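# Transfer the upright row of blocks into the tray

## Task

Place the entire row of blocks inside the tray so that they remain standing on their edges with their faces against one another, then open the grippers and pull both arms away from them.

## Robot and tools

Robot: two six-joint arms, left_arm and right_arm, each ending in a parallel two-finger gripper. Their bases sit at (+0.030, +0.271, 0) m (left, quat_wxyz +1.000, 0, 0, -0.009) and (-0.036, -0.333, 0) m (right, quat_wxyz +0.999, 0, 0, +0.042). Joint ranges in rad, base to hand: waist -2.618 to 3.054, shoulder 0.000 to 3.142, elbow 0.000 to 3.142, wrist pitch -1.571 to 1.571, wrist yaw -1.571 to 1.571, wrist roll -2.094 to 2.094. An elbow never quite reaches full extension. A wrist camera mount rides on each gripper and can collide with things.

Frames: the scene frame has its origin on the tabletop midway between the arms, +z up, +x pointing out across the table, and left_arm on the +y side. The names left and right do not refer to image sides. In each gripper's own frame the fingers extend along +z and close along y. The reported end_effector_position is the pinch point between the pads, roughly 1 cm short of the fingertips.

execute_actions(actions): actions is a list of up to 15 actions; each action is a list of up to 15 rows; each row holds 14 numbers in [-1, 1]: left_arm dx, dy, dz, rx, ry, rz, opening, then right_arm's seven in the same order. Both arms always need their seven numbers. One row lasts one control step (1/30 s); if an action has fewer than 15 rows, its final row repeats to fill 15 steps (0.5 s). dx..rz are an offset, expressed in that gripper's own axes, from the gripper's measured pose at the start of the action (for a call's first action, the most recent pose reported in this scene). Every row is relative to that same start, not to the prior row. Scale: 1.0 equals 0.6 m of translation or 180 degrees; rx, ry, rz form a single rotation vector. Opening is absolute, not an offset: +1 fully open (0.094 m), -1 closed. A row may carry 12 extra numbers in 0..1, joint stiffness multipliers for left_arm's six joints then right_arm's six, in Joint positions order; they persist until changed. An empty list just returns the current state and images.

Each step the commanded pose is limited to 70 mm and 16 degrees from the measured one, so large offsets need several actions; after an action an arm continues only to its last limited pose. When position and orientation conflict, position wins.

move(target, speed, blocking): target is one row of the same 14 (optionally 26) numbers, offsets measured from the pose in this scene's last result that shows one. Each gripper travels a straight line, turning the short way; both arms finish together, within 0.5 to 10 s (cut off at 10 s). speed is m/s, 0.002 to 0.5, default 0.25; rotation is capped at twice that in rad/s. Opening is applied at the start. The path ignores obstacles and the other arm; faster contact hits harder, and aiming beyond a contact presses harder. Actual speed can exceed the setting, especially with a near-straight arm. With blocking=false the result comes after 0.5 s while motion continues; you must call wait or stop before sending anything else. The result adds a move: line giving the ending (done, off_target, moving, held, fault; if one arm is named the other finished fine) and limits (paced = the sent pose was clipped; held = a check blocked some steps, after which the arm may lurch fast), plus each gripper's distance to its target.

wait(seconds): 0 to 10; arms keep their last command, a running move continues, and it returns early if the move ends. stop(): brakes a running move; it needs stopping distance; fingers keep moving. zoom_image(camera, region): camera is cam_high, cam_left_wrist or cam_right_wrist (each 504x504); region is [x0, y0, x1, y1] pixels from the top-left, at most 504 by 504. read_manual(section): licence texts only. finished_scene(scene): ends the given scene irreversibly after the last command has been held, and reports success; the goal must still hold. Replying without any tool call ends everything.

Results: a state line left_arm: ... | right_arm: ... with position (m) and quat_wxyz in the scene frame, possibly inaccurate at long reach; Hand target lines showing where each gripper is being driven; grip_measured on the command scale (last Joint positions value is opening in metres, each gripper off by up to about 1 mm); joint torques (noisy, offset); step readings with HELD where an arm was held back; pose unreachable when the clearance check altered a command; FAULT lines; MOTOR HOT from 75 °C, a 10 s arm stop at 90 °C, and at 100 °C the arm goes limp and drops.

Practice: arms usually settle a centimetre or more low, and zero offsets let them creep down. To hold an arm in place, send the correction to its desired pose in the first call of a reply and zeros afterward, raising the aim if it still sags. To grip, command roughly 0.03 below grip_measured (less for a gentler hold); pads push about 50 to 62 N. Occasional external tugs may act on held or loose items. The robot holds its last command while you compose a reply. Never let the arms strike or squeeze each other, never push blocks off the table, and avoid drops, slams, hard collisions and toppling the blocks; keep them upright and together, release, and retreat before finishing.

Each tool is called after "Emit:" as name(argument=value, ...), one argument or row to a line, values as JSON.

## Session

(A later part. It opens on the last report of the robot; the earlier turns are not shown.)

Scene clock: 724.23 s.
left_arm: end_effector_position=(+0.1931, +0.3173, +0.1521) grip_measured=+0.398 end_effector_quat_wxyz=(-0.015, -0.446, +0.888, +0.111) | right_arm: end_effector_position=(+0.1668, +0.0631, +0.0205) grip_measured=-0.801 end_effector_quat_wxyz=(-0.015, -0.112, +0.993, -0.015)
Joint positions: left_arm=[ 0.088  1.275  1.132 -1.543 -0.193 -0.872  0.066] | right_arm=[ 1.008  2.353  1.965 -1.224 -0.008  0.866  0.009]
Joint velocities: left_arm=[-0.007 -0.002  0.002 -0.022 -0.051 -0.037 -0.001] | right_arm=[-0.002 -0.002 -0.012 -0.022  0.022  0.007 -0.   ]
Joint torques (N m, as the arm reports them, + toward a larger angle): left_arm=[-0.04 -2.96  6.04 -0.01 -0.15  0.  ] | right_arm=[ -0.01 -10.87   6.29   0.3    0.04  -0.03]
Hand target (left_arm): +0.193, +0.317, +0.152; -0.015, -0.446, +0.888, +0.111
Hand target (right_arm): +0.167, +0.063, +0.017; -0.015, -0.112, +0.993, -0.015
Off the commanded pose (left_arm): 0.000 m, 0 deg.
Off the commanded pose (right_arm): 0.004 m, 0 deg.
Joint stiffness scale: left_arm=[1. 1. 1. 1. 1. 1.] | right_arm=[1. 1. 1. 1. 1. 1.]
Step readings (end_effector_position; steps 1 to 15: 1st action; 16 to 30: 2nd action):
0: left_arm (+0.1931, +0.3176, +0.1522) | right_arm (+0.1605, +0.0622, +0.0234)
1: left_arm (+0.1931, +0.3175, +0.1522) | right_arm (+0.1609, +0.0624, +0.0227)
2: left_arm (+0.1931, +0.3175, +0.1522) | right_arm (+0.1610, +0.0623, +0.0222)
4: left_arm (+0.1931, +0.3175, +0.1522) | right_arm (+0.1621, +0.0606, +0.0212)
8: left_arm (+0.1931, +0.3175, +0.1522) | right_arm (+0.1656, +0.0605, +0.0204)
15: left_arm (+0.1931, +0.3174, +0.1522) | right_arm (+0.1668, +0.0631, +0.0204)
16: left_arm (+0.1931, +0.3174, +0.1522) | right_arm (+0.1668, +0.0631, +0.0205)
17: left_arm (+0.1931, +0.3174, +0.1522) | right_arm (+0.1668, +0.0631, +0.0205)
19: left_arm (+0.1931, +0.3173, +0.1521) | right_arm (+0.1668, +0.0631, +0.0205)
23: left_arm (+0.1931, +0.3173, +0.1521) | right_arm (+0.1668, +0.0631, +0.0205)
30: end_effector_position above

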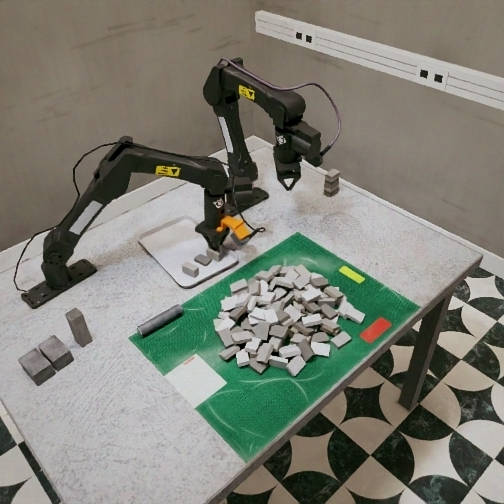

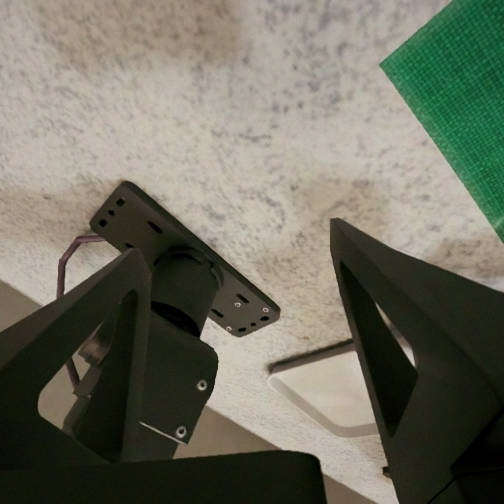

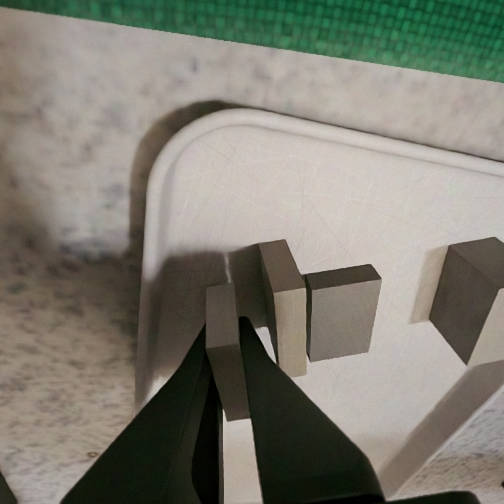

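Release, lift; and bring left back prep afterwards.

Emit:
execute_actions(
  actions=[
    [[0,0,0,0,0,0,0.4,0,0,0,0,0,0,-0.78]],
    [[0,0,0,0,0,0,0.4,0,0,0,0,0,0,-0.72]],
    [[0,0,0,0,0,0,0.4,0,0,0,0,0,0,-0.66]],
  ],
)

Emit:
move(
  target=[0,0,0,0,0,0,0.4,0,0,-0.13,0,0,0,-0.66],
  speed=0.08,
)

Emit:
move(
  target=[0,0,0,0,0,0,0.4,0.2,-0.5,-0.04,0,0,0.29,-0.2],
)

Scene clock: 728.47 s.
left_arm: end_effector_position=(+0.1931, +0.3168, +0.1520) grip_measured=+0.398 end_effector_quat_wxyz=(-0.016, -0.446, +0.888, +0.110) | right_arm: end_effector_position=(+0.1668, +0.0631, +0.0205) grip_measured=-0.663 end_effector_quat_wxyz=(-0.015, -0.112, +0.993, -0.015)
Joint positions: left_arm=[ 0.088  1.275  1.132 -1.543 -0.19  -0.872  0.066] | right_arm=[ 1.008  2.353  1.965 -1.224 -0.008  0.866  0.016]
Joint velocities: left_arm=[-0.002  0.002 -0.002  0.037 -0.037 -0.037  0.001] | right_arm=[-0.002  0.012 -0.007  0.022 -0.081  0.022  0.001]
Joint torques (N m, as the arm reports them, + toward a larger angle): left_arm=[ 0.   -3.02  6.03 -0.02 -0.14 -0.02] | right_arm=[ -0.05 -10.97   7.31   0.16   0.04  -0.02]
Hand target (left_arm): +0.193, +0.317, +0.152; -0.015, -0.446, +0.888, +0.110
Hand target (right_arm): +0.167, +0.063, +0.021; -0.015, -0.112, +0.993, -0.015
Off the commanded pose (left_arm): 0.000 m, 0 deg.
Off the commanded pose (right_arm): 0.000 m, 0 deg.
Joint stiffness scale: left_arm=[1. 1. 1. 1. 1. 1.] | right_arm=[1. 1. 1. 1. 1. 1.]
Step readings (end_effector_position; steps 1 to 15: 1st action; 16 to 30: 2nd action; 31 to 45: 3rd action):
0: left_arm (+0.1931, +0.3173, +0.1521) | right_arm (+0.1668, +0.0631, +0.0205)
1: left_arm (+0.1931, +0.3173, +0.1521) | right_arm (+0.1668, +0.0631, +0.0205)
2: left_arm (+0.1931, +0.3172, +0.1521) | right_arm (+0.1668, +0.0631, +0.0205)
4: left_arm (+0.1931, +0.3172, +0.1521) | right_arm (+0.1668, +0.0631, +0.0205)
8: left_arm (+0.1931, +0.3171, +0.1521) | right_arm (+0.1668, +0.0631, +0.0205)
15: left_arm (+0.1931, +0.3171, +0.1521) | right_arm (+0.1668, +0.0631, +0.0205)
16: left_arm (+0.1931, +0.3171, +0.1521) | right_arm (+0.1668, +0.0631, +0.0205)
17: left_arm (+0.1931, +0.3171, +0.1521) | right_arm (+0.1669, +0.0631, +0.0205)
19: left_arm (+0.1931, +0.3170, +0.1521) | right_arm (+0.1668, +0.0631, +0.0205)
23: left_arm (+0.1931, +0.3170, +0.1521) | right_arm (+0.1668, +0.0631, +0.0205)
30: left_arm (+0.1931, +0.3169, +0.1521) | right_arm (+0.1668, +0.0631, +0.0205)
31: left_arm (+0.1931, +0.3169, +0.1521) | right_arm (+0.1668, +0.0631, +0.0205)
32: left_arm (+0.1931, +0.3169, +0.1521) | right_arm (+0.1668, +0.0631, +0.0205)
34: left_arm (+0.1931, +0.3169, +0.1521) | right_arm (+0.1668, +0.0631, +0.0205)
38: left_arm (+0.1931, +0.3169, +0.1521) | right_arm (+0.1668, +0.0631, +0.0205)
45: end_effector_position above

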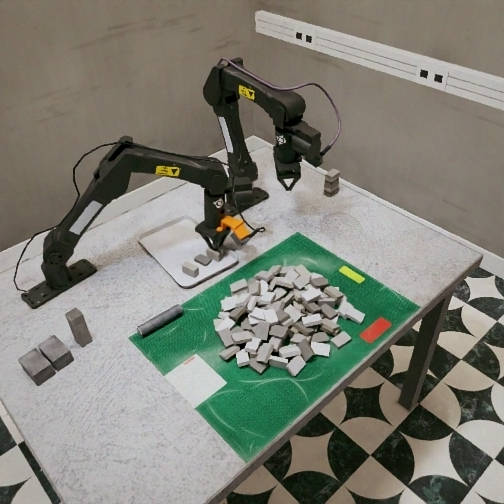

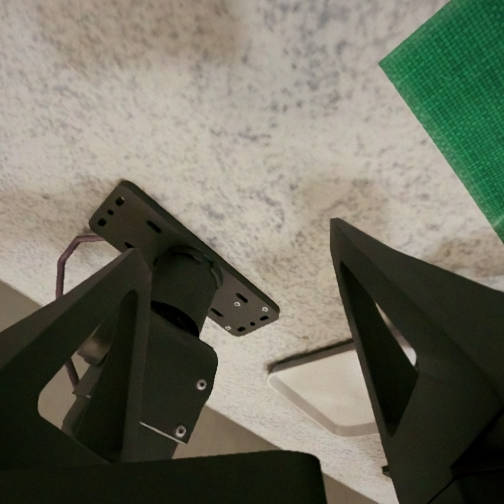

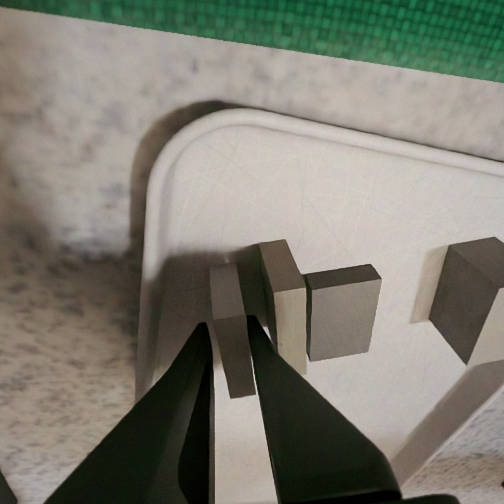

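Scene clock: 730.07 s.
left_arm: end_effector_position=(+0.1931, +0.3167, +0.1520) grip_measured=+0.398 end_effector_quat_wxyz=(-0.016, -0.446, +0.888, +0.109) | right_arm: end_effector_position=(+0.1675, +0.0644, +0.0883) grip_measured=-0.663 end_effector_quat_wxyz=(-0.020, -0.112, +0.993, -0.022)
Joint positions: left_arm=[ 0.088  1.275  1.132 -1.543 -0.19  -0.872  0.066] | right_arm=[ 1.008  2.383  2.285 -1.532 -0.008  0.866  0.016]
Joint velocities: left_arm=[-0.012 -0.007 -0.027 -0.037 -0.051 -0.051 -0.001] | right_arm=[-0.007  0.017 -0.007 -0.022  0.066 -0.007 -0.   ]
Joint torques (N m, as the arm reports them, + toward a larger angle): left_arm=[ 0.02 -2.95  5.96 -0.02 -0.13  0.01] | right_arm=[  0.03 -11.19  10.48  -0.09   0.04  -0.04]
Hand target (left_arm): +0.193, +0.317, +0.152; -0.016, -0.446, +0.888, +0.110
Hand target (right_arm): +0.169, +0.067, +0.098; -0.015, -0.112, +0.993, -0.015
Off the commanded pose (left_arm): 0.000 m, 0 deg.
Off the commanded pose (right_arm): 0.010 m, 1 deg.
Joint stiffness scale: left_arm=[1. 1. 1. 1. 1. 1.] | right_arm=[1. 1. 1. 1. 1. 1.]
move: done

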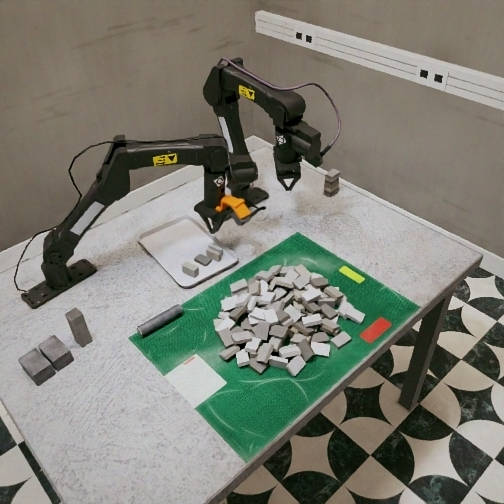

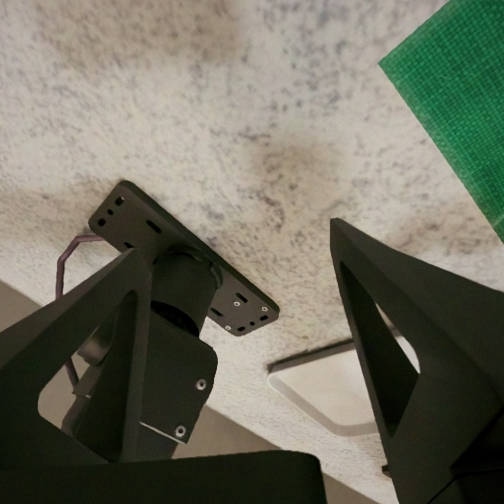

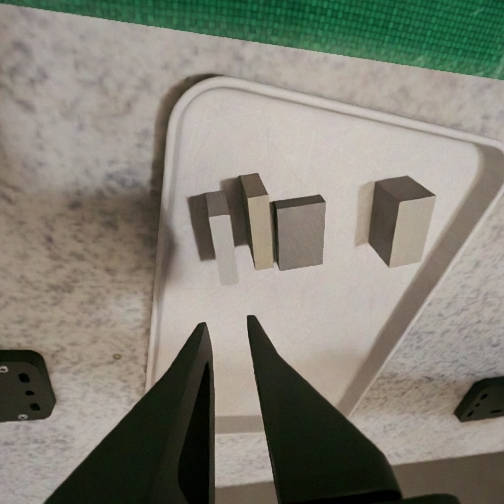

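Scene clock: 732.37 s.
left_arm: end_effector_position=(+0.1931, +0.3165, +0.1520) grip_measured=+0.398 end_effector_quat_wxyz=(-0.016, -0.446, +0.888, +0.109) | right_arm: end_effector_position=(+0.1332, -0.2459, +0.1392) grip_measured=-0.203 end_effector_quat_wxyz=(-0.001, +0.336, +0.942, -0.015)
Joint positions: left_arm=[ 0.088  1.275  1.132 -1.543 -0.189 -0.872  0.066] | right_arm=[ 0.403  1.282  1.104 -1.417  0.019  1.173  0.037]
Joint velocities: left_arm=[-0.007 -0.007 -0.007  0.007 -0.11  -0.037  0.001] | right_arm=[-0.002  0.007  0.017  0.007  0.037 -0.066 -0.002]
Joint torques (N m, as the arm reports them, + toward a larger angle): left_arm=[-0.02 -3.01  5.97 -0.02 -0.13  0.  ] | right_arm=[-0.97 -4.01  5.6  -0.03  0.23 -0.09]
Hand target (left_arm): +0.193, +0.317, +0.152; -0.016, -0.446, +0.888, +0.109
Hand target (right_arm): +0.126, -0.254, +0.138; -0.004, +0.336, +0.941, -0.028
Off the commanded pose (left_arm): 0.000 m, 0 deg.
Off the commanded pose (right_arm): 0.019 m, 2 deg.
Joint stiffness scale: left_arm=[1. 1. 1. 1. 1. 1.] | right_arm=[1. 1. 1. 1. 1. 1.]
move: off_target (right_arm)

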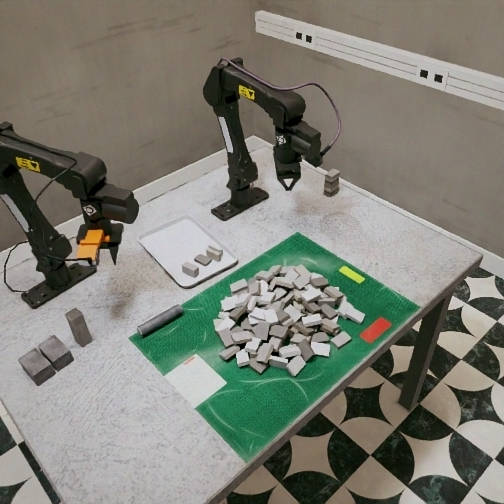

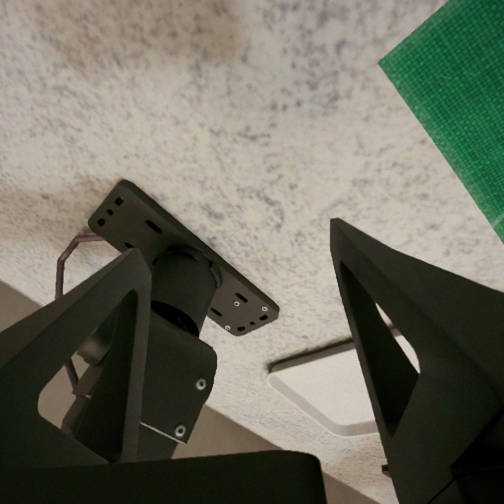

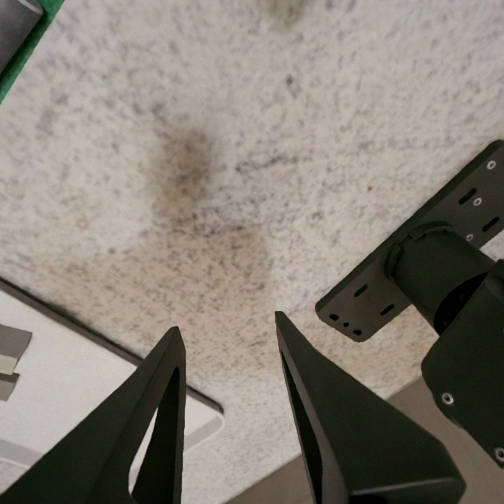

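Emit:
move(
  target=[0.44,-0.295,0.07,0,0,0.685,0.4,0,0,0,0,0,0,-0.2],
)

Scene clock: 740.87 s.
left_arm: end_effector_position=(+0.1683, +0.0228, +0.0558) grip_measured=+0.399 end_effector_quat_wxyz=(-0.112, +0.563, +0.818, +0.048) | right_arm: end_effector_position=(+0.1331, -0.2460, +0.1392) grip_measured=-0.203 end_effector_quat_wxyz=(-0.001, +0.335, +0.942, -0.015)
Joint positions: left_arm=[-1.039  1.888  1.356 -1.282  0.013  0.149  0.066] | right_arm=[ 0.403  1.282  1.104 -1.417  0.019  1.171  0.037]
Joint velocities: left_arm=[-0.007  0.007 -0.027 -0.051 -0.022  0.022  0.001] | right_arm=[ 0.012  0.002  0.012  0.007 -0.007  0.051 -0.   ]
Joint torques (N m, as the arm reports them, + toward a larger angle): left_arm=[-0.65 -7.7   8.05 -0.21  0.11  0.05] | right_arm=[-0.04 -2.79  7.42  0.23  0.06  0.01]
Hand target (left_arm): +0.170, +0.013, +0.059; -0.101, +0.570, +0.814, +0.038
Hand target (right_arm): +0.133, -0.246, +0.139; -0.001, +0.336, +0.942, -0.015
Off the commanded pose (left_arm): 0.011 m, 2 deg.
Off the commanded pose (right_arm): 0.000 m, 0 deg.
Joint stiffness scale: left_arm=[1. 1. 1. 1. 1. 1.] | right_arm=[1. 1. 1. 1. 1. 1.]
move: off_target (left_arm)

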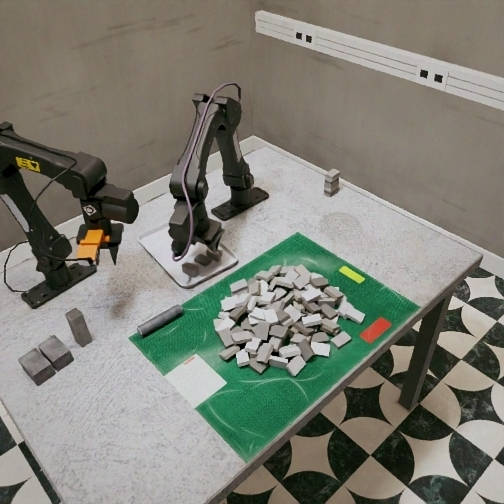

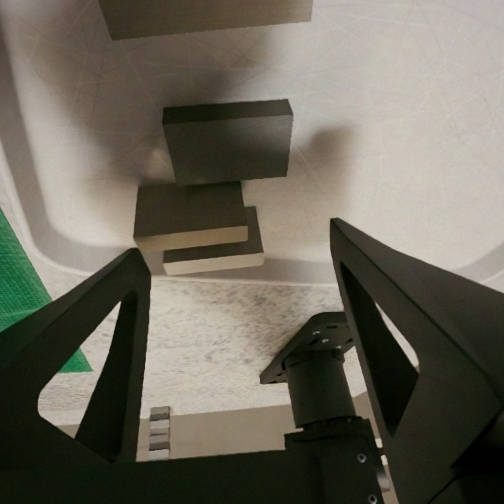

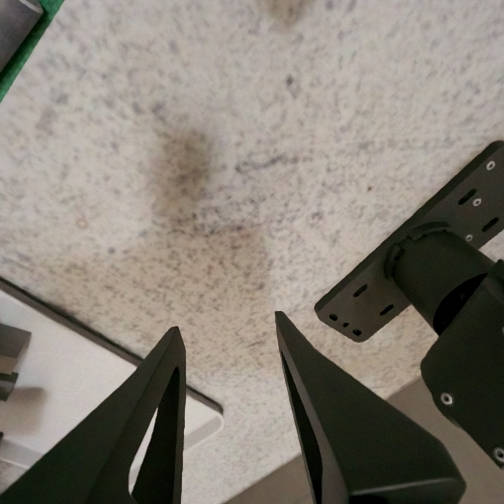

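Emit:
move(
  target=[-0.05,0,-0.01,-0.016,-0.085,0.004,0.4,0,0,0,0,0,0,-0.2],
  speed=0.06,
)

Scene clock: 745.43 s.
left_arm: end_effector_position=(+0.1803, -0.0021, +0.0473) grip_measured=+0.399 end_effector_quat_wxyz=(-0.006, +0.569, +0.822, -0.002) | right_arm: end_effector_position=(+0.1331, -0.2460, +0.1392) grip_measured=-0.203 end_effector_quat_wxyz=(-0.001, +0.335, +0.942, -0.015)
Joint positions: left_arm=[-1.047  1.78   1.212 -1.012  0.009  0.145  0.066] | right_arm=[ 0.403  1.282  1.104 -1.417  0.019  1.171  0.037]
Joint velocities: left_arm=[-0.007 -0.032 -0.007 -0.022  0.007 -0.037 -0.001] | right_arm=[ 0.007 -0.012  0.002 -0.007 -0.051 -0.037  0.001]
Joint torques (N m, as the arm reports them, + toward a larger angle): left_arm=[ -0.75 -10.     5.12   0.3   -0.05  -0.02] | right_arm=[-0.02 -2.76  7.39  0.23  0.07 -0.04]
Hand target (left_arm): +0.179, -0.006, +0.054; +0.012, +0.572, +0.820, -0.009
Hand target (right_arm): +0.133, -0.246, +0.139; -0.001, +0.335, +0.942, -0.015
Off the commanded pose (left_arm): 0.008 m, 2 deg.
Off the commanded pose (right_arm): 0.000 m, 0 deg.
Joint stiffness scale: left_arm=[1. 1. 1. 1. 1. 1.] | right_arm=[1. 1. 1. 1. 1. 1.]
move: done

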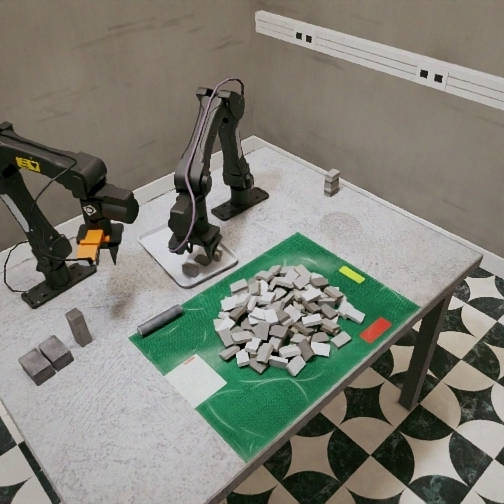

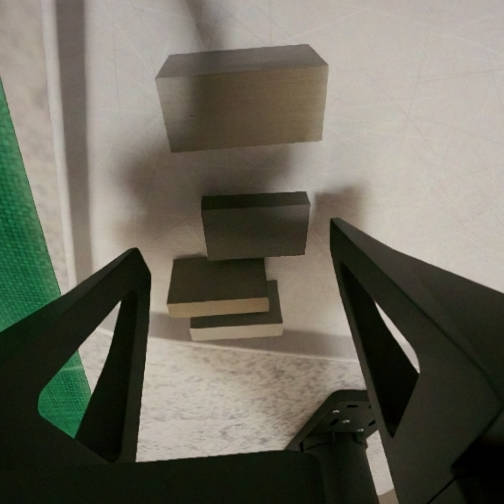

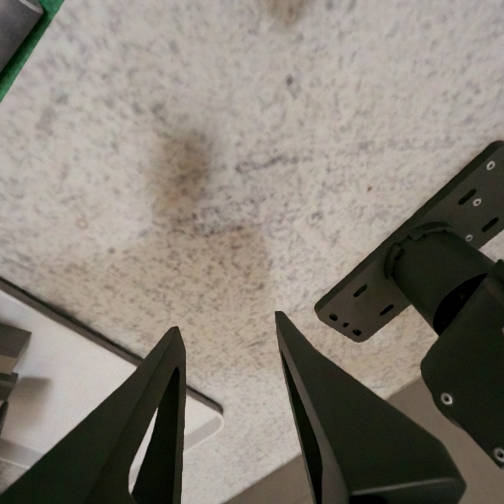

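Emit:
execute_actions(
  actions=[
    [[-0.012,-0.012,0.01,0,0,0,0.3,0,0,0,0,0,0,-0.2]],
    [[0,0,0,0,0,0,0.3,0,0,0,0,0,0,-0.2]],
  ],
)

Scene clock: 748.53 s.
left_arm: end_effector_position=(+0.1752, -0.0041, +0.0399) grip_measured=+0.302 end_effector_quat_wxyz=(-0.014, +0.568, +0.823, +0.003) | right_arm: end_effector_position=(+0.1331, -0.2460, +0.1392) grip_measured=-0.203 end_effector_quat_wxyz=(-0.001, +0.335, +0.942, -0.015)
Joint positions: left_arm=[-1.065  1.805  1.212 -1.006  0.008  0.125  0.061] | right_arm=[ 0.403  1.282  1.104 -1.417  0.019  1.171  0.037]
Joint velocities: left_arm=[-0.007 -0.017 -0.007 -0.022 -0.007 -0.007 -0.001] | right_arm=[-0.017 -0.012 -0.012 -0.051 -0.051  0.066 -0.   ]
Joint torques (N m, as the arm reports them, + toward a larger angle): left_arm=[ 0.02 -7.72  5.86  0.12 -0.01  0.  ] | right_arm=[-0.03 -2.73  7.39  0.22  0.06 -0.03]
Hand target (left_arm): +0.175, -0.004, +0.040; -0.014, +0.568, +0.823, +0.003
Hand target (right_arm): +0.133, -0.246, +0.139; -0.001, +0.335, +0.942, -0.015
Off the commanded pose (left_arm): 0.000 m, 0 deg.
Off the commanded pose (right_arm): 0.000 m, 0 deg.
Joint stiffness scale: left_arm=[1. 1. 1. 1. 1. 1.] | right_arm=[1. 1. 1. 1. 1. 1.]
Step readings (end_effector_position; steps 1 to 15: 1st action; 16 to 30: 2nd action):
0: left_arm (+0.1805, -0.0024, +0.0473) | right_arm (+0.1331, -0.2460, +0.1392)
1: left_arm (+0.1801, -0.0025, +0.0467) | right_arm (+0.1331, -0.2460, +0.1392)
2: left_arm (+0.1793, -0.0031, +0.0458) | right_arm (+0.1331, -0.2460, +0.1392)
4: left_arm (+0.1770, -0.0038, +0.0430) | right_arm (+0.1331, -0.2460, +0.1392)
8: left_arm (+0.1751, -0.0039, +0.0399) | right_arm (+0.1331, -0.2460, +0.1392)
15: left_arm (+0.1752, -0.0041, +0.0399) | right_arm (+0.1331, -0.2460, +0.1392)
16: left_arm (+0.1752, -0.0041, +0.0399) | right_arm (+0.1331, -0.2460, +0.1392)
17: left_arm (+0.1752, -0.0041, +0.0399) | right_arm (+0.1331, -0.2460, +0.1392)
19: left_arm (+0.1752, -0.0041, +0.0399) | right_arm (+0.1331, -0.2460, +0.1392)
23: left_arm (+0.1752, -0.0041, +0.0399) | right_arm (+0.1331, -0.2460, +0.1392)
30: end_effector_position above

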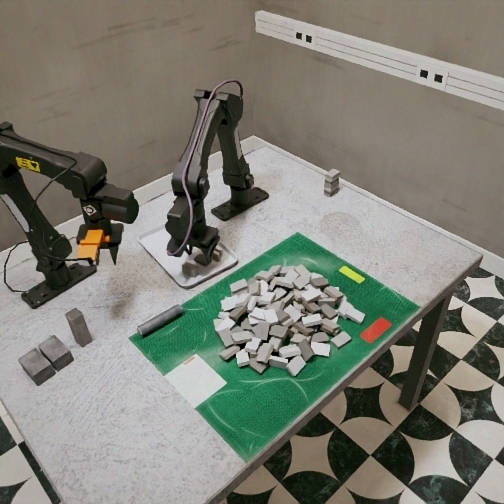

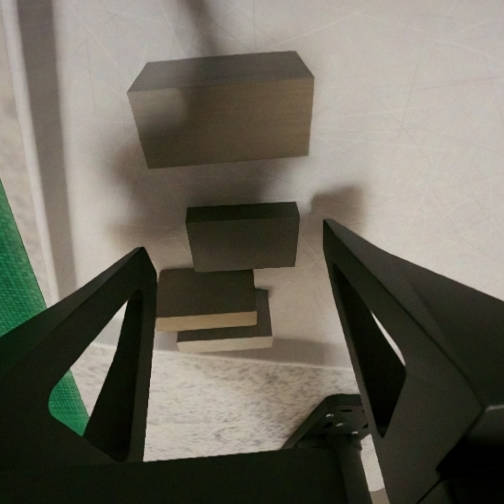

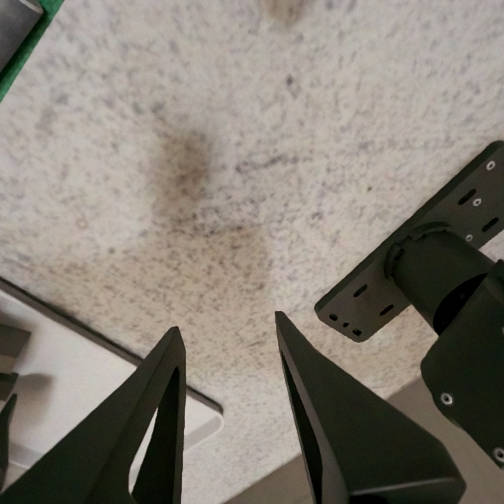

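Emit:
execute_actions(
  actions=[
    [[-0.016,0,-0.006,0,-0.006,0,0.3,0,0,0,0,0,0,-0.2]],
    [[0,0,0,0,0,0,0.3,0,0,0,0,0,0,-0.2]],
  ],
)

Emit:
move(
  target=[-0.004,0,0.05,0,0,0,0.3,0,0,0,0,0,0,-0.2],
  speed=0.025,
)

Scene clock: 752.43 s.
left_arm: end_effector_position=(+0.1752, -0.0041, +0.0399) grip_measured=+0.302 end_effector_quat_wxyz=(-0.014, +0.568, +0.823, +0.003) | right_arm: end_effector_position=(+0.1331, -0.2460, +0.1392) grip_measured=-0.203 end_effector_quat_wxyz=(-0.001, +0.335, +0.942, -0.015)
Joint positions: left_arm=[-1.065  1.805  1.212 -1.006  0.008  0.125  0.061] | right_arm=[ 0.403  1.282  1.104 -1.417  0.019  1.171  0.037]
Joint velocities: left_arm=[ 0.002 -0.002  0.002  0.022  0.007 -0.051  0.001] | right_arm=[-0.007 -0.007 -0.032 -0.007  0.037 -0.037 -0.   ]
Joint torques (N m, as the arm reports them, + toward a larger angle): left_arm=[-0.06 -7.65  5.85  0.13  0.02 -0.02] | right_arm=[ 0.05 -2.73  7.39  0.22  0.05 -0.04]
Hand target (left_arm): +0.175, -0.004, +0.040; -0.014, +0.568, +0.823, +0.003
Hand target (right_arm): +0.133, -0.246, +0.139; -0.001, +0.335, +0.942, -0.015
Off the commanded pose (left_arm): 0.000 m, 0 deg.
Off the commanded pose (right_arm): 0.000 m, 0 deg.
Joint stiffness scale: left_arm=[1. 1. 1. 1. 1. 1.] | right_arm=[1. 1. 1. 1. 1. 1.]
Step readings (end_effector_position; steps 1 to 15: 1st action; 16 to 30: 2nd action):
0: left_arm (+0.1752, -0.0041, +0.0399) | right_arm (+0.1331, -0.2460, +0.1392)
1: left_arm (+0.1752, -0.0041, +0.0399) | right_arm (+0.1331, -0.2460, +0.1392)
2: left_arm (+0.1752, -0.0041, +0.0399) | right_arm (+0.1331, -0.2460, +0.1392)
4: left_arm (+0.1752, -0.0041, +0.0399) | right_arm (+0.1331, -0.2460, +0.1392)
8: left_arm (+0.1752, -0.0041, +0.0399) | right_arm (+0.1331, -0.2460, +0.1392)
15: left_arm (+0.1752, -0.0041, +0.0399) | right_arm (+0.1331, -0.2460, +0.1392)
16: left_arm (+0.1752, -0.0041, +0.0399) | right_arm (+0.1331, -0.2460, +0.1392)
17: left_arm (+0.1752, -0.0041, +0.0399) | right_arm (+0.1331, -0.2460, +0.1392)
19: left_arm (+0.1752, -0.0041, +0.0399) | right_arm (+0.1331, -0.2460, +0.1392)
23: left_arm (+0.1752, -0.0041, +0.0399) | right_arm (+0.1331, -0.2460, +0.1392)
30: end_effector_position above

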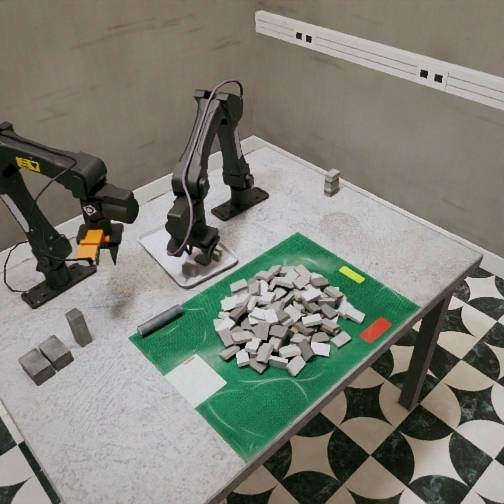

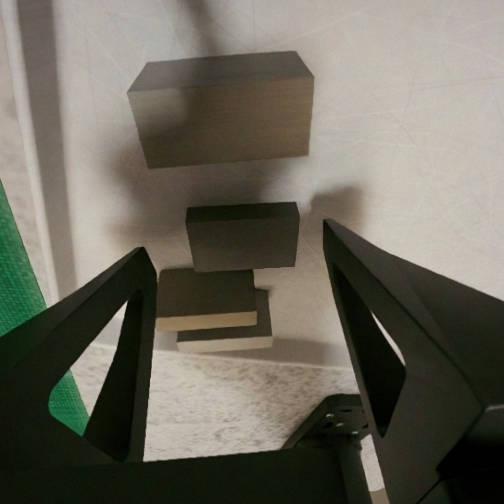

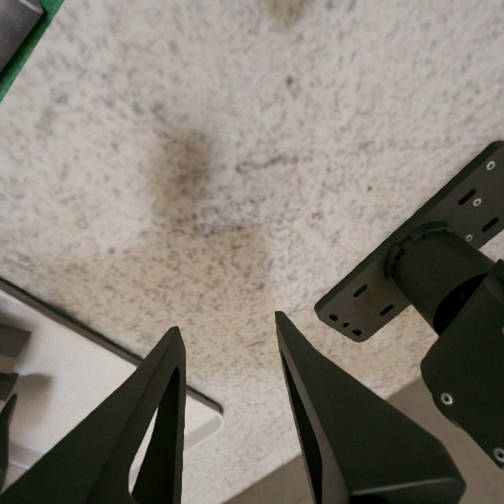

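Scene clock: 753.87 s.
left_arm: end_effector_position=(+0.1757, -0.0048, +0.0147) grip_measured=+0.302 end_effector_quat_wxyz=(-0.016, +0.568, +0.823, +0.004) | right_arm: end_effector_position=(+0.1331, -0.2460, +0.1392) grip_measured=-0.203 end_effector_quat_wxyz=(-0.001, +0.335, +0.942, -0.015)
Joint positions: left_arm=[-1.065  1.848  1.159 -0.913  0.008  0.125  0.061] | right_arm=[ 0.403  1.282  1.104 -1.417  0.019  1.171  0.037]
Joint velocities: left_arm=[-0.002 -0.007  0.007 -0.022  0.022 -0.081  0.   ] | right_arm=[-0.002  0.002  0.007 -0.007 -0.037 -0.081  0.001]
Joint torques (N m, as the arm reports them, + toward a larger angle): left_arm=[-0.09 -7.16  4.69  0.31  0.02 -0.02] | right_arm=[-0.02 -2.75  7.41  0.22  0.06 -0.04]
Hand target (left_arm): +0.175, -0.006, +0.010; -0.014, +0.568, +0.823, +0.003
Hand target (right_arm): +0.133, -0.246, +0.139; -0.001, +0.335, +0.942, -0.015
Off the commanded pose (left_arm): 0.005 m, 0 deg.
Off the commanded pose (right_arm): 0.000 m, 0 deg.
Joint stiffness scale: left_arm=[1. 1. 1. 1. 1. 1.] | right_arm=[1. 1. 1. 1. 1. 1.]
move: done

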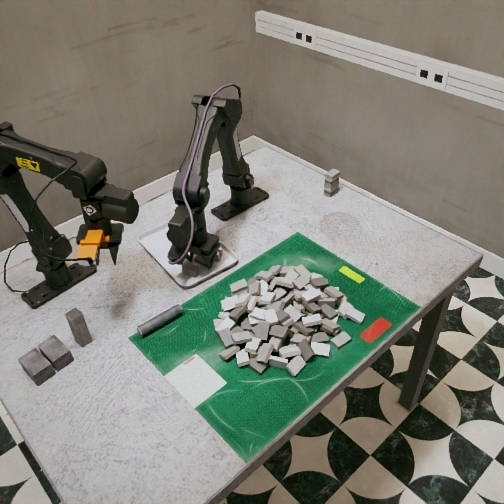

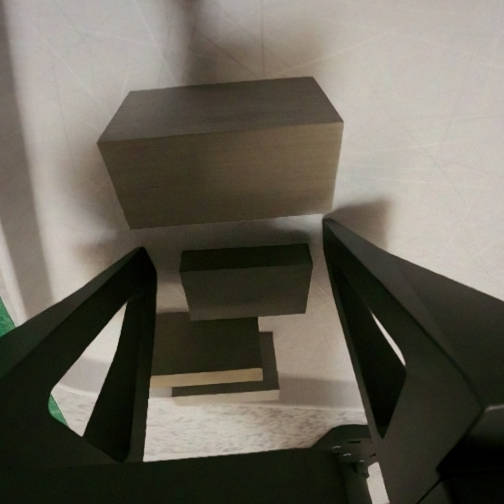

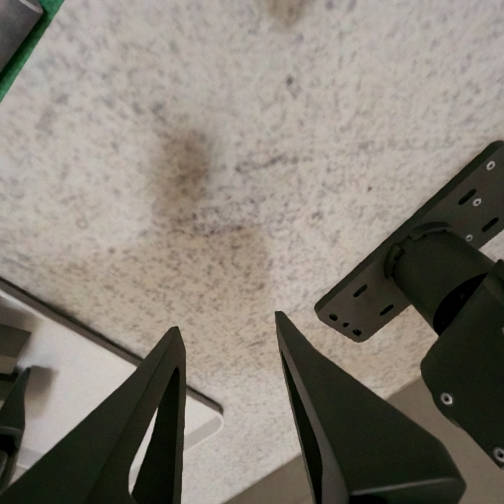

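Emit:
execute_actions(
  actions=[
    [[-0.012,0,-0.004,0,0,0,0.3,0,0,0,0,0,0,-0.2]],
    [[0,0,0,0,0,0,0.15,0,0,0,0,0,0,-0.2]],
    [[0,0,0,0,0,0,0.03,0,0,0,0,0,0,-0.2]],
  ],
)

Scene clock: 757.13 s.
left_arm: end_effector_position=(+0.1764, -0.0062, +0.0149) grip_measured=+0.032 end_effector_quat_wxyz=(-0.018, +0.568, +0.823, +0.005) | right_arm: end_effector_position=(+0.1331, -0.2460, +0.1392) grip_measured=-0.203 end_effector_quat_wxyz=(-0.001, +0.335, +0.942, -0.015)
Joint positions: left_arm=[-1.065  1.858  1.172 -0.922  0.008  0.125  0.048] | right_arm=[ 0.403  1.282  1.104 -1.417  0.019  1.171  0.037]
Joint velocities: left_arm=[ 0.022 -0.017  0.002 -0.022 -0.066 -0.007  0.001] | right_arm=[-0.007  0.002  0.002  0.051  0.022  0.081 -0.001]
Joint torques (N m, as the arm reports them, + toward a larger angle): left_arm=[-0.05 -7.94  5.58  0.14 -0.02  0.02] | right_arm=[-0.04 -2.79  7.38  0.23  0.06 -0.05]
Hand target (left_arm): +0.176, -0.006, +0.015; -0.018, +0.568, +0.823, +0.005
Hand target (right_arm): +0.133, -0.246, +0.139; -0.001, +0.335, +0.942, -0.015
Off the commanded pose (left_arm): 0.000 m, 0 deg.
Off the commanded pose (right_arm): 0.000 m, 0 deg.
Joint stiffness scale: left_arm=[1. 1. 1. 1. 1. 1.] | right_arm=[1. 1. 1. 1. 1. 1.]
Step readings (end_effector_position; steps 1 to 15: 1st action; 16 to 30: 2nd action; 31 to 45: 3rd action):
0: left_arm (+0.1757, -0.0048, +0.0147) | right_arm (+0.1331, -0.2460, +0.1392)
1: left_arm (+0.1757, -0.0049, +0.0149) | right_arm (+0.1331, -0.2460, +0.1392)
2: left_arm (+0.1760, -0.0054, +0.0150) | right_arm (+0.1331, -0.2460, +0.1392)
4: left_arm (+0.1763, -0.0061, +0.0147) | right_arm (+0.1331, -0.2460, +0.1392)
8: left_arm (+0.1764, -0.0062, +0.0149) | right_arm (+0.1331, -0.2460, +0.1392)
15: left_arm (+0.1764, -0.0062, +0.0149) | right_arm (+0.1331, -0.2460, +0.1392)
16: left_arm (+0.1764, -0.0061, +0.0149) | right_arm (+0.1331, -0.2460, +0.1392)
17: left_arm (+0.1764, -0.0061, +0.0149) | right_arm (+0.1331, -0.2460, +0.1392)
19: left_arm (+0.1764, -0.0061, +0.0149) | right_arm (+0.1331, -0.2460, +0.1392)
23: left_arm (+0.1764, -0.0061, +0.0149) | right_arm (+0.1331, -0.2460, +0.1392)
30: left_arm (+0.1764, -0.0061, +0.0149) | right_arm (+0.1331, -0.2460, +0.1392)
31: left_arm (+0.1764, -0.0062, +0.0149) | right_arm (+0.1331, -0.2460, +0.1392)
32: left_arm (+0.1764, -0.0062, +0.0149) | right_arm (+0.1331, -0.2460, +0.1392)
34: left_arm (+0.1764, -0.0062, +0.0149) | right_arm (+0.1331, -0.2460, +0.1392)
38: left_arm (+0.1764, -0.0062, +0.0149) | right_arm (+0.1331, -0.2460, +0.1392)
45: end_effector_position above

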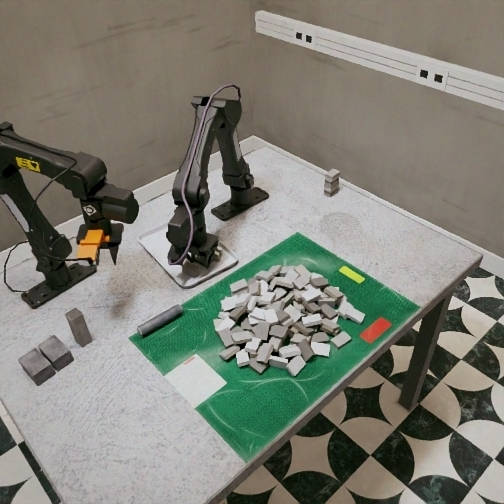

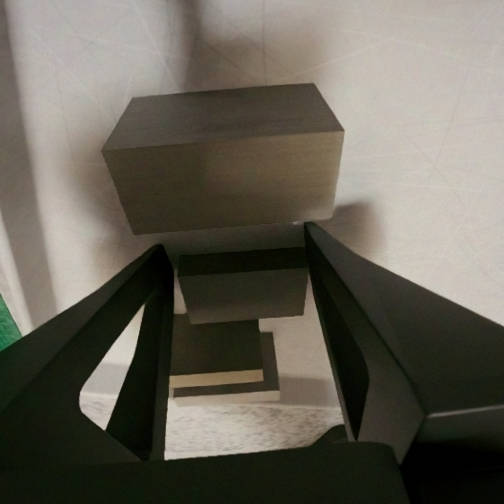

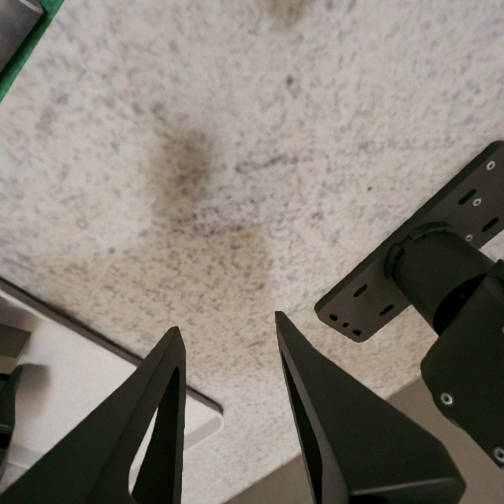

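Emit:
execute_actions(
  actions=[
    [[0,0,0,0,0,0,-0.05,0,0,0,0,0,0,-0.2]],
    [[0,0,0,0,0,0,-0.13,0,0,0,0,0,0,-0.2]],
    [[-0.02,0,-0.008,0,0,0,-0.13,0,0,0,0,0,0,-0.2]],
    [[0,0,0,0,0,0,-0.13,0,0,0,0,0,0,-0.2]],
  ],
)

Scene clock: 760.83 s.
left_arm: end_effector_position=(+0.1791, -0.0115, +0.0150) grip_measured=-0.103 end_effector_quat_wxyz=(-0.022, +0.568, +0.823, +0.007) | right_arm: end_effector_position=(+0.1331, -0.2460, +0.1392) grip_measured=-0.203 end_effector_quat_wxyz=(-0.001, +0.335, +0.942, -0.015)
Joint positions: left_arm=[-1.065  1.885  1.21  -0.94   0.008  0.125  0.042] | right_arm=[ 0.403  1.282  1.104 -1.417  0.019  1.171  0.037]
Joint velocities: left_arm=[ 0.002 -0.007 -0.012  0.007  0.095 -0.051  0.   ] | right_arm=[ 0.002 -0.007  0.012  0.022 -0.037 -0.037 -0.001]
Joint torques (N m, as the arm reports them, + toward a larger angle): left_arm=[-0.09 -8.29  5.61  0.1   0.   -0.01] | right_arm=[ 0.05 -2.72  7.36  0.22  0.07 -0.01]
Hand target (left_arm): +0.179, -0.011, +0.015; -0.022, +0.568, +0.823, +0.007
Hand target (right_arm): +0.133, -0.246, +0.139; -0.001, +0.335, +0.942, -0.015
Off the commanded pose (left_arm): 0.000 m, 0 deg.
Off the commanded pose (right_arm): 0.000 m, 0 deg.
Joint stiffness scale: left_arm=[1. 1. 1. 1. 1. 1.] | right_arm=[1. 1. 1. 1. 1. 1.]
Step readings (end_effector_position; steps 1 to 15: 1st action; 16 to 30: 2nd action; 31 to 45: 3rd action; 46 to 60: 4th action):
0: left_arm (+0.1764, -0.0062, +0.0149) | right_arm (+0.1331, -0.2460, +0.1392)
1: left_arm (+0.1763, -0.0062, +0.0149) | right_arm (+0.1331, -0.2460, +0.1392)
2: left_arm (+0.1762, -0.0062, +0.0149) | right_arm (+0.1331, -0.2460, +0.1392)
4: left_arm (+0.1762, -0.0062, +0.0149) | right_arm (+0.1331, -0.2460, +0.1392)
8: left_arm (+0.1762, -0.0062, +0.0149) | right_arm (+0.1331, -0.2460, +0.1392)
15: left_arm (+0.1762, -0.0062, +0.0149) | right_arm (+0.1331, -0.2460, +0.1392)
16: left_arm (+0.1763, -0.0062, +0.0149) | right_arm (+0.1331, -0.2460, +0.1392)
17: left_arm (+0.1763, -0.0062, +0.0149) | right_arm (+0.1331, -0.2460, +0.1392)
19: left_arm (+0.1763, -0.0062, +0.0149) | right_arm (+0.1331, -0.2460, +0.1392)
23: left_arm (+0.1763, -0.0062, +0.0149) | right_arm (+0.1331, -0.2460, +0.1392)
30: left_arm (+0.1763, -0.0062, +0.0149) | right_arm (+0.1331, -0.2460, +0.1392)
31: left_arm (+0.1764, -0.0063, +0.0152) | right_arm (+0.1331, -0.2460, +0.1392)
32: left_arm (+0.1770, -0.0075, +0.0154) | right_arm (+0.1331, -0.2460, +0.1392)
34: left_arm (+0.1788, -0.0109, +0.0149) | right_arm (+0.1331, -0.2460, +0.1392)
38: left_arm (+0.1791, -0.0115, +0.0150) | right_arm (+0.1331, -0.2460, +0.1392)
45: left_arm (+0.1791, -0.0115, +0.0150) | right_arm (+0.1331, -0.2460, +0.1392)
46: left_arm (+0.1791, -0.0115, +0.0150) | right_arm (+0.1331, -0.2460, +0.1392)
47: left_arm (+0.1791, -0.0115, +0.0150) | right_arm (+0.1331, -0.2460, +0.1392)
49: left_arm (+0.1791, -0.0115, +0.0150) | right_arm (+0.1331, -0.2460, +0.1392)
53: left_arm (+0.1791, -0.0115, +0.0150) | right_arm (+0.1331, -0.2460, +0.1392)
60: end_effector_position above

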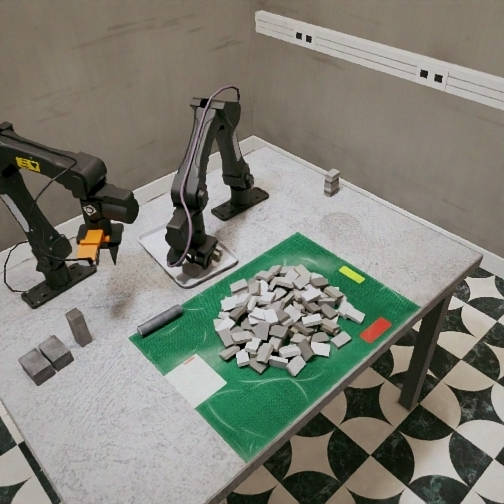

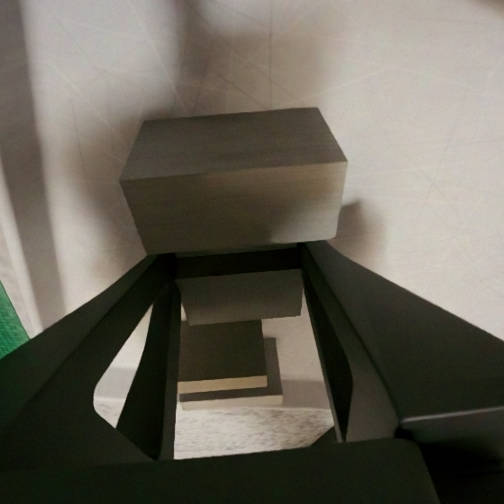

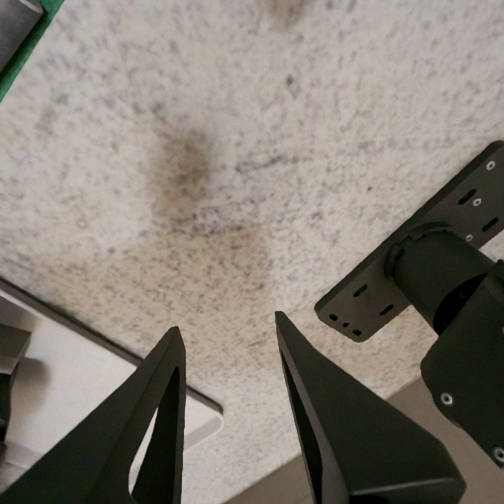

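Emit:
execute_actions(
  actions=[
    [[0,0,0,0,0,0,0.1,0,0,0,0,0,0,-0.2]],
    [[0.014,0,-0.006,0,0,0,0.1,0,0,0,0,0,0,-0.2]],
    [[0,0,0,0,0,0,0.0,0,0,0,0,0,0,-0.2]],
    [[0,0,0,0,0,0,-0.07,0,0,0,0,0,0,-0.2]],
    [[0,0,0,0,0,0,-0.13,0,0,0,0,0,0,-0.2]],
  ],
)

Scene clock: 765.27 s.
left_arm: end_effector_position=(+0.1787, -0.0086, +0.0147) grip_measured=-0.093 end_effector_quat_wxyz=(-0.021, +0.568, +0.822, +0.009) | right_arm: end_effector_position=(+0.1331, -0.2460, +0.1392) grip_measured=-0.203 end_effector_quat_wxyz=(-0.001, +0.335, +0.942, -0.015)
Joint positions: left_arm=[-1.065  1.877  1.196 -0.935  0.003  0.125  0.043] | right_arm=[ 0.403  1.282  1.104 -1.417  0.019  1.171  0.037]
Joint velocities: left_arm=[-0.002  0.007  0.022  0.022  0.037  0.022 -0.001] | right_arm=[-0.002 -0.007 -0.002 -0.037 -0.022 -0.007 -0.001]
Joint torques (N m, as the arm reports them, + toward a larger angle): left_arm=[-0.04 -8.13  5.54  0.08  0.   -0.02] | right_arm=[-0.01 -2.77  7.38  0.21  0.05 -0.03]
Hand target (left_arm): +0.179, -0.009, +0.015; -0.021, +0.568, +0.822, +0.009
Hand target (right_arm): +0.133, -0.246, +0.139; -0.001, +0.335, +0.942, -0.015
Off the commanded pose (left_arm): 0.000 m, 0 deg.
Off the commanded pose (right_arm): 0.000 m, 0 deg.
Joint stiffness scale: left_arm=[1. 1. 1. 1. 1. 1.] | right_arm=[1. 1. 1. 1. 1. 1.]
Step readings (end_effector_position; steps 1 to 15: 1st action; 16 to 30: 2nd action; 31 to 45: 3rd action; 46 to 60: 4th action; 61 to 75: 5th action):
0: left_arm (+0.1791, -0.0115, +0.0150) | right_arm (+0.1331, -0.2460, +0.1392)
1: left_arm (+0.1789, -0.0116, +0.0150) | right_arm (+0.1331, -0.2460, +0.1392)
2: left_arm (+0.1789, -0.0116, +0.0150) | right_arm (+0.1331, -0.2460, +0.1392)
4: left_arm (+0.1789, -0.0116, +0.0150) | right_arm (+0.1331, -0.2460, +0.1392)
8: left_arm (+0.1789, -0.0116, +0.0150) | right_arm (+0.1331, -0.2460, +0.1392)
15: left_arm (+0.1789, -0.0116, +0.0150) | right_arm (+0.1331, -0.2460, +0.1392)
16: left_arm (+0.1787, -0.0112, +0.0148) | right_arm (+0.1331, -0.2460, +0.1392)
17: left_arm (+0.1786, -0.0110, +0.0149) | right_arm (+0.1331, -0.2460, +0.1392)
19: left_arm (+0.1779, -0.0096, +0.0148) | right_arm (+0.1331, -0.2460, +0.1392)
23: left_arm (+0.1778, -0.0091, +0.0147) | right_arm (+0.1331, -0.2460, +0.1392)
30: left_arm (+0.1778, -0.0091, +0.0147) | right_arm (+0.1331, -0.2460, +0.1392)
31: left_arm (+0.1780, -0.0090, +0.0147) | right_arm (+0.1331, -0.2460, +0.1392)
32: left_arm (+0.1784, -0.0088, +0.0147) | right_arm (+0.1331, -0.2460, +0.1392)
34: left_arm (+0.1785, -0.0087, +0.0147) | right_arm (+0.1331, -0.2460, +0.1392)
38: left_arm (+0.1785, -0.0087, +0.0147) | right_arm (+0.1331, -0.2460, +0.1392)
45: left_arm (+0.1785, -0.0087, +0.0147) | right_arm (+0.1331, -0.2460, +0.1392)
46: left_arm (+0.1787, -0.0086, +0.0147) | right_arm (+0.1331, -0.2460, +0.1392)
47: left_arm (+0.1787, -0.0086, +0.0147) | right_arm (+0.1331, -0.2460, +0.1392)
49: left_arm (+0.1787, -0.0086, +0.0147) | right_arm (+0.1331, -0.2460, +0.1392)
53: left_arm (+0.1787, -0.0086, +0.0147) | right_arm (+0.1331, -0.2460, +0.1392)
60: left_arm (+0.1787, -0.0086, +0.0147) | right_arm (+0.1331, -0.2460, +0.1392)
61: left_arm (+0.1787, -0.0086, +0.0147) | right_arm (+0.1331, -0.2460, +0.1392)
62: left_arm (+0.1787, -0.0086, +0.0147) | right_arm (+0.1331, -0.2460, +0.1392)
64: left_arm (+0.1787, -0.0086, +0.0147) | right_arm (+0.1331, -0.2460, +0.1392)
68: left_arm (+0.1787, -0.0086, +0.0147) | right_arm (+0.1331, -0.2460, +0.1392)
75: end_effector_position above

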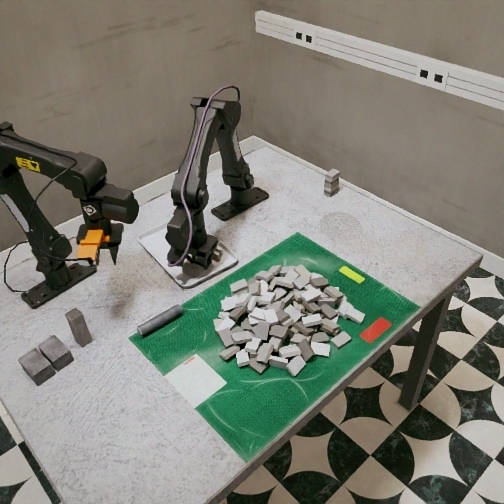

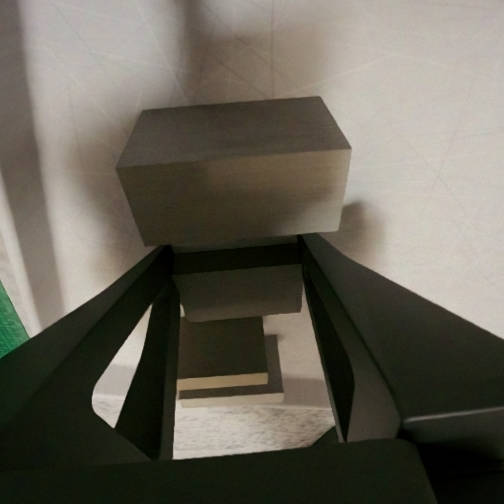

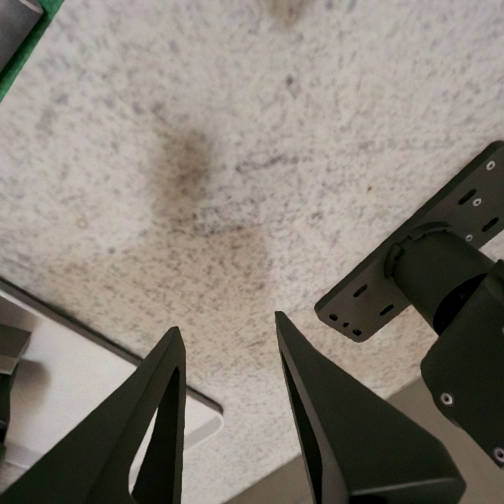

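Emit:
move(
  target=[-0.008,0,-0.06,0,0,0,-0.14,0,0,0,0,0,0,-0.2],
  speed=0.03,
)

Scene clock: 767.93 s.
left_arm: end_effector_position=(+0.1782, -0.0078, +0.0352) grip_measured=-0.093 end_effector_quat_wxyz=(-0.037, +0.568, +0.822, +0.018) | right_arm: end_effector_position=(+0.1331, -0.2460, +0.1392) grip_measured=-0.203 end_effector_quat_wxyz=(-0.001, +0.335, +0.942, -0.015)
Joint positions: left_arm=[-1.065  1.877  1.282 -1.059  0.003  0.125  0.043] | right_arm=[ 0.403  1.282  1.104 -1.417  0.019  1.171  0.037]
Joint velocities: left_arm=[-0.017 -0.002 -0.022 -0.066 -0.007 -0.051  0.   ] | right_arm=[-0.012  0.002  0.002  0.022 -0.066 -0.022  0.   ]
Joint torques (N m, as the arm reports them, + toward a larger angle): left_arm=[ -0.12 -10.34   8.23  -0.07   0.    -0.02] | right_arm=[ 0.   -2.81  7.38  0.21  0.06 -0.04]
Hand target (left_arm): +0.181, -0.014, +0.050; -0.021, +0.568, +0.822, +0.009
Hand target (right_arm): +0.133, -0.246, +0.139; -0.001, +0.335, +0.942, -0.015
Off the commanded pose (left_arm): 0.017 m, 2 deg.
Off the commanded pose (right_arm): 0.000 m, 0 deg.
Joint stiffness scale: left_arm=[1. 1. 1. 1. 1. 1.] | right_arm=[1. 1. 1. 1. 1. 1.]
move: off_target (left_arm)

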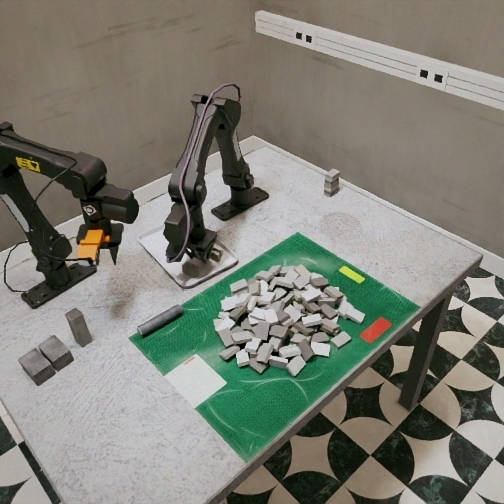

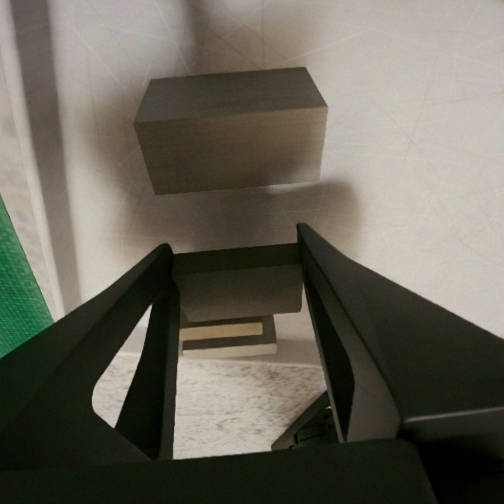

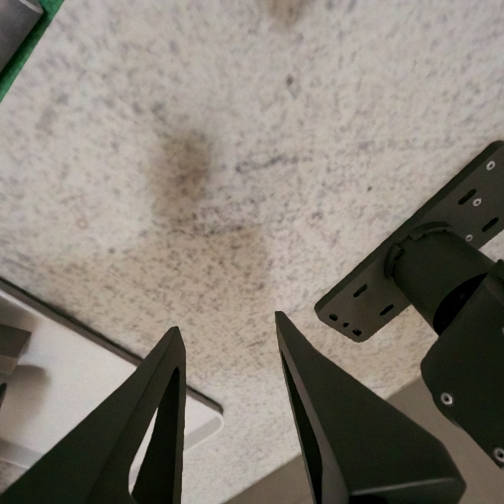

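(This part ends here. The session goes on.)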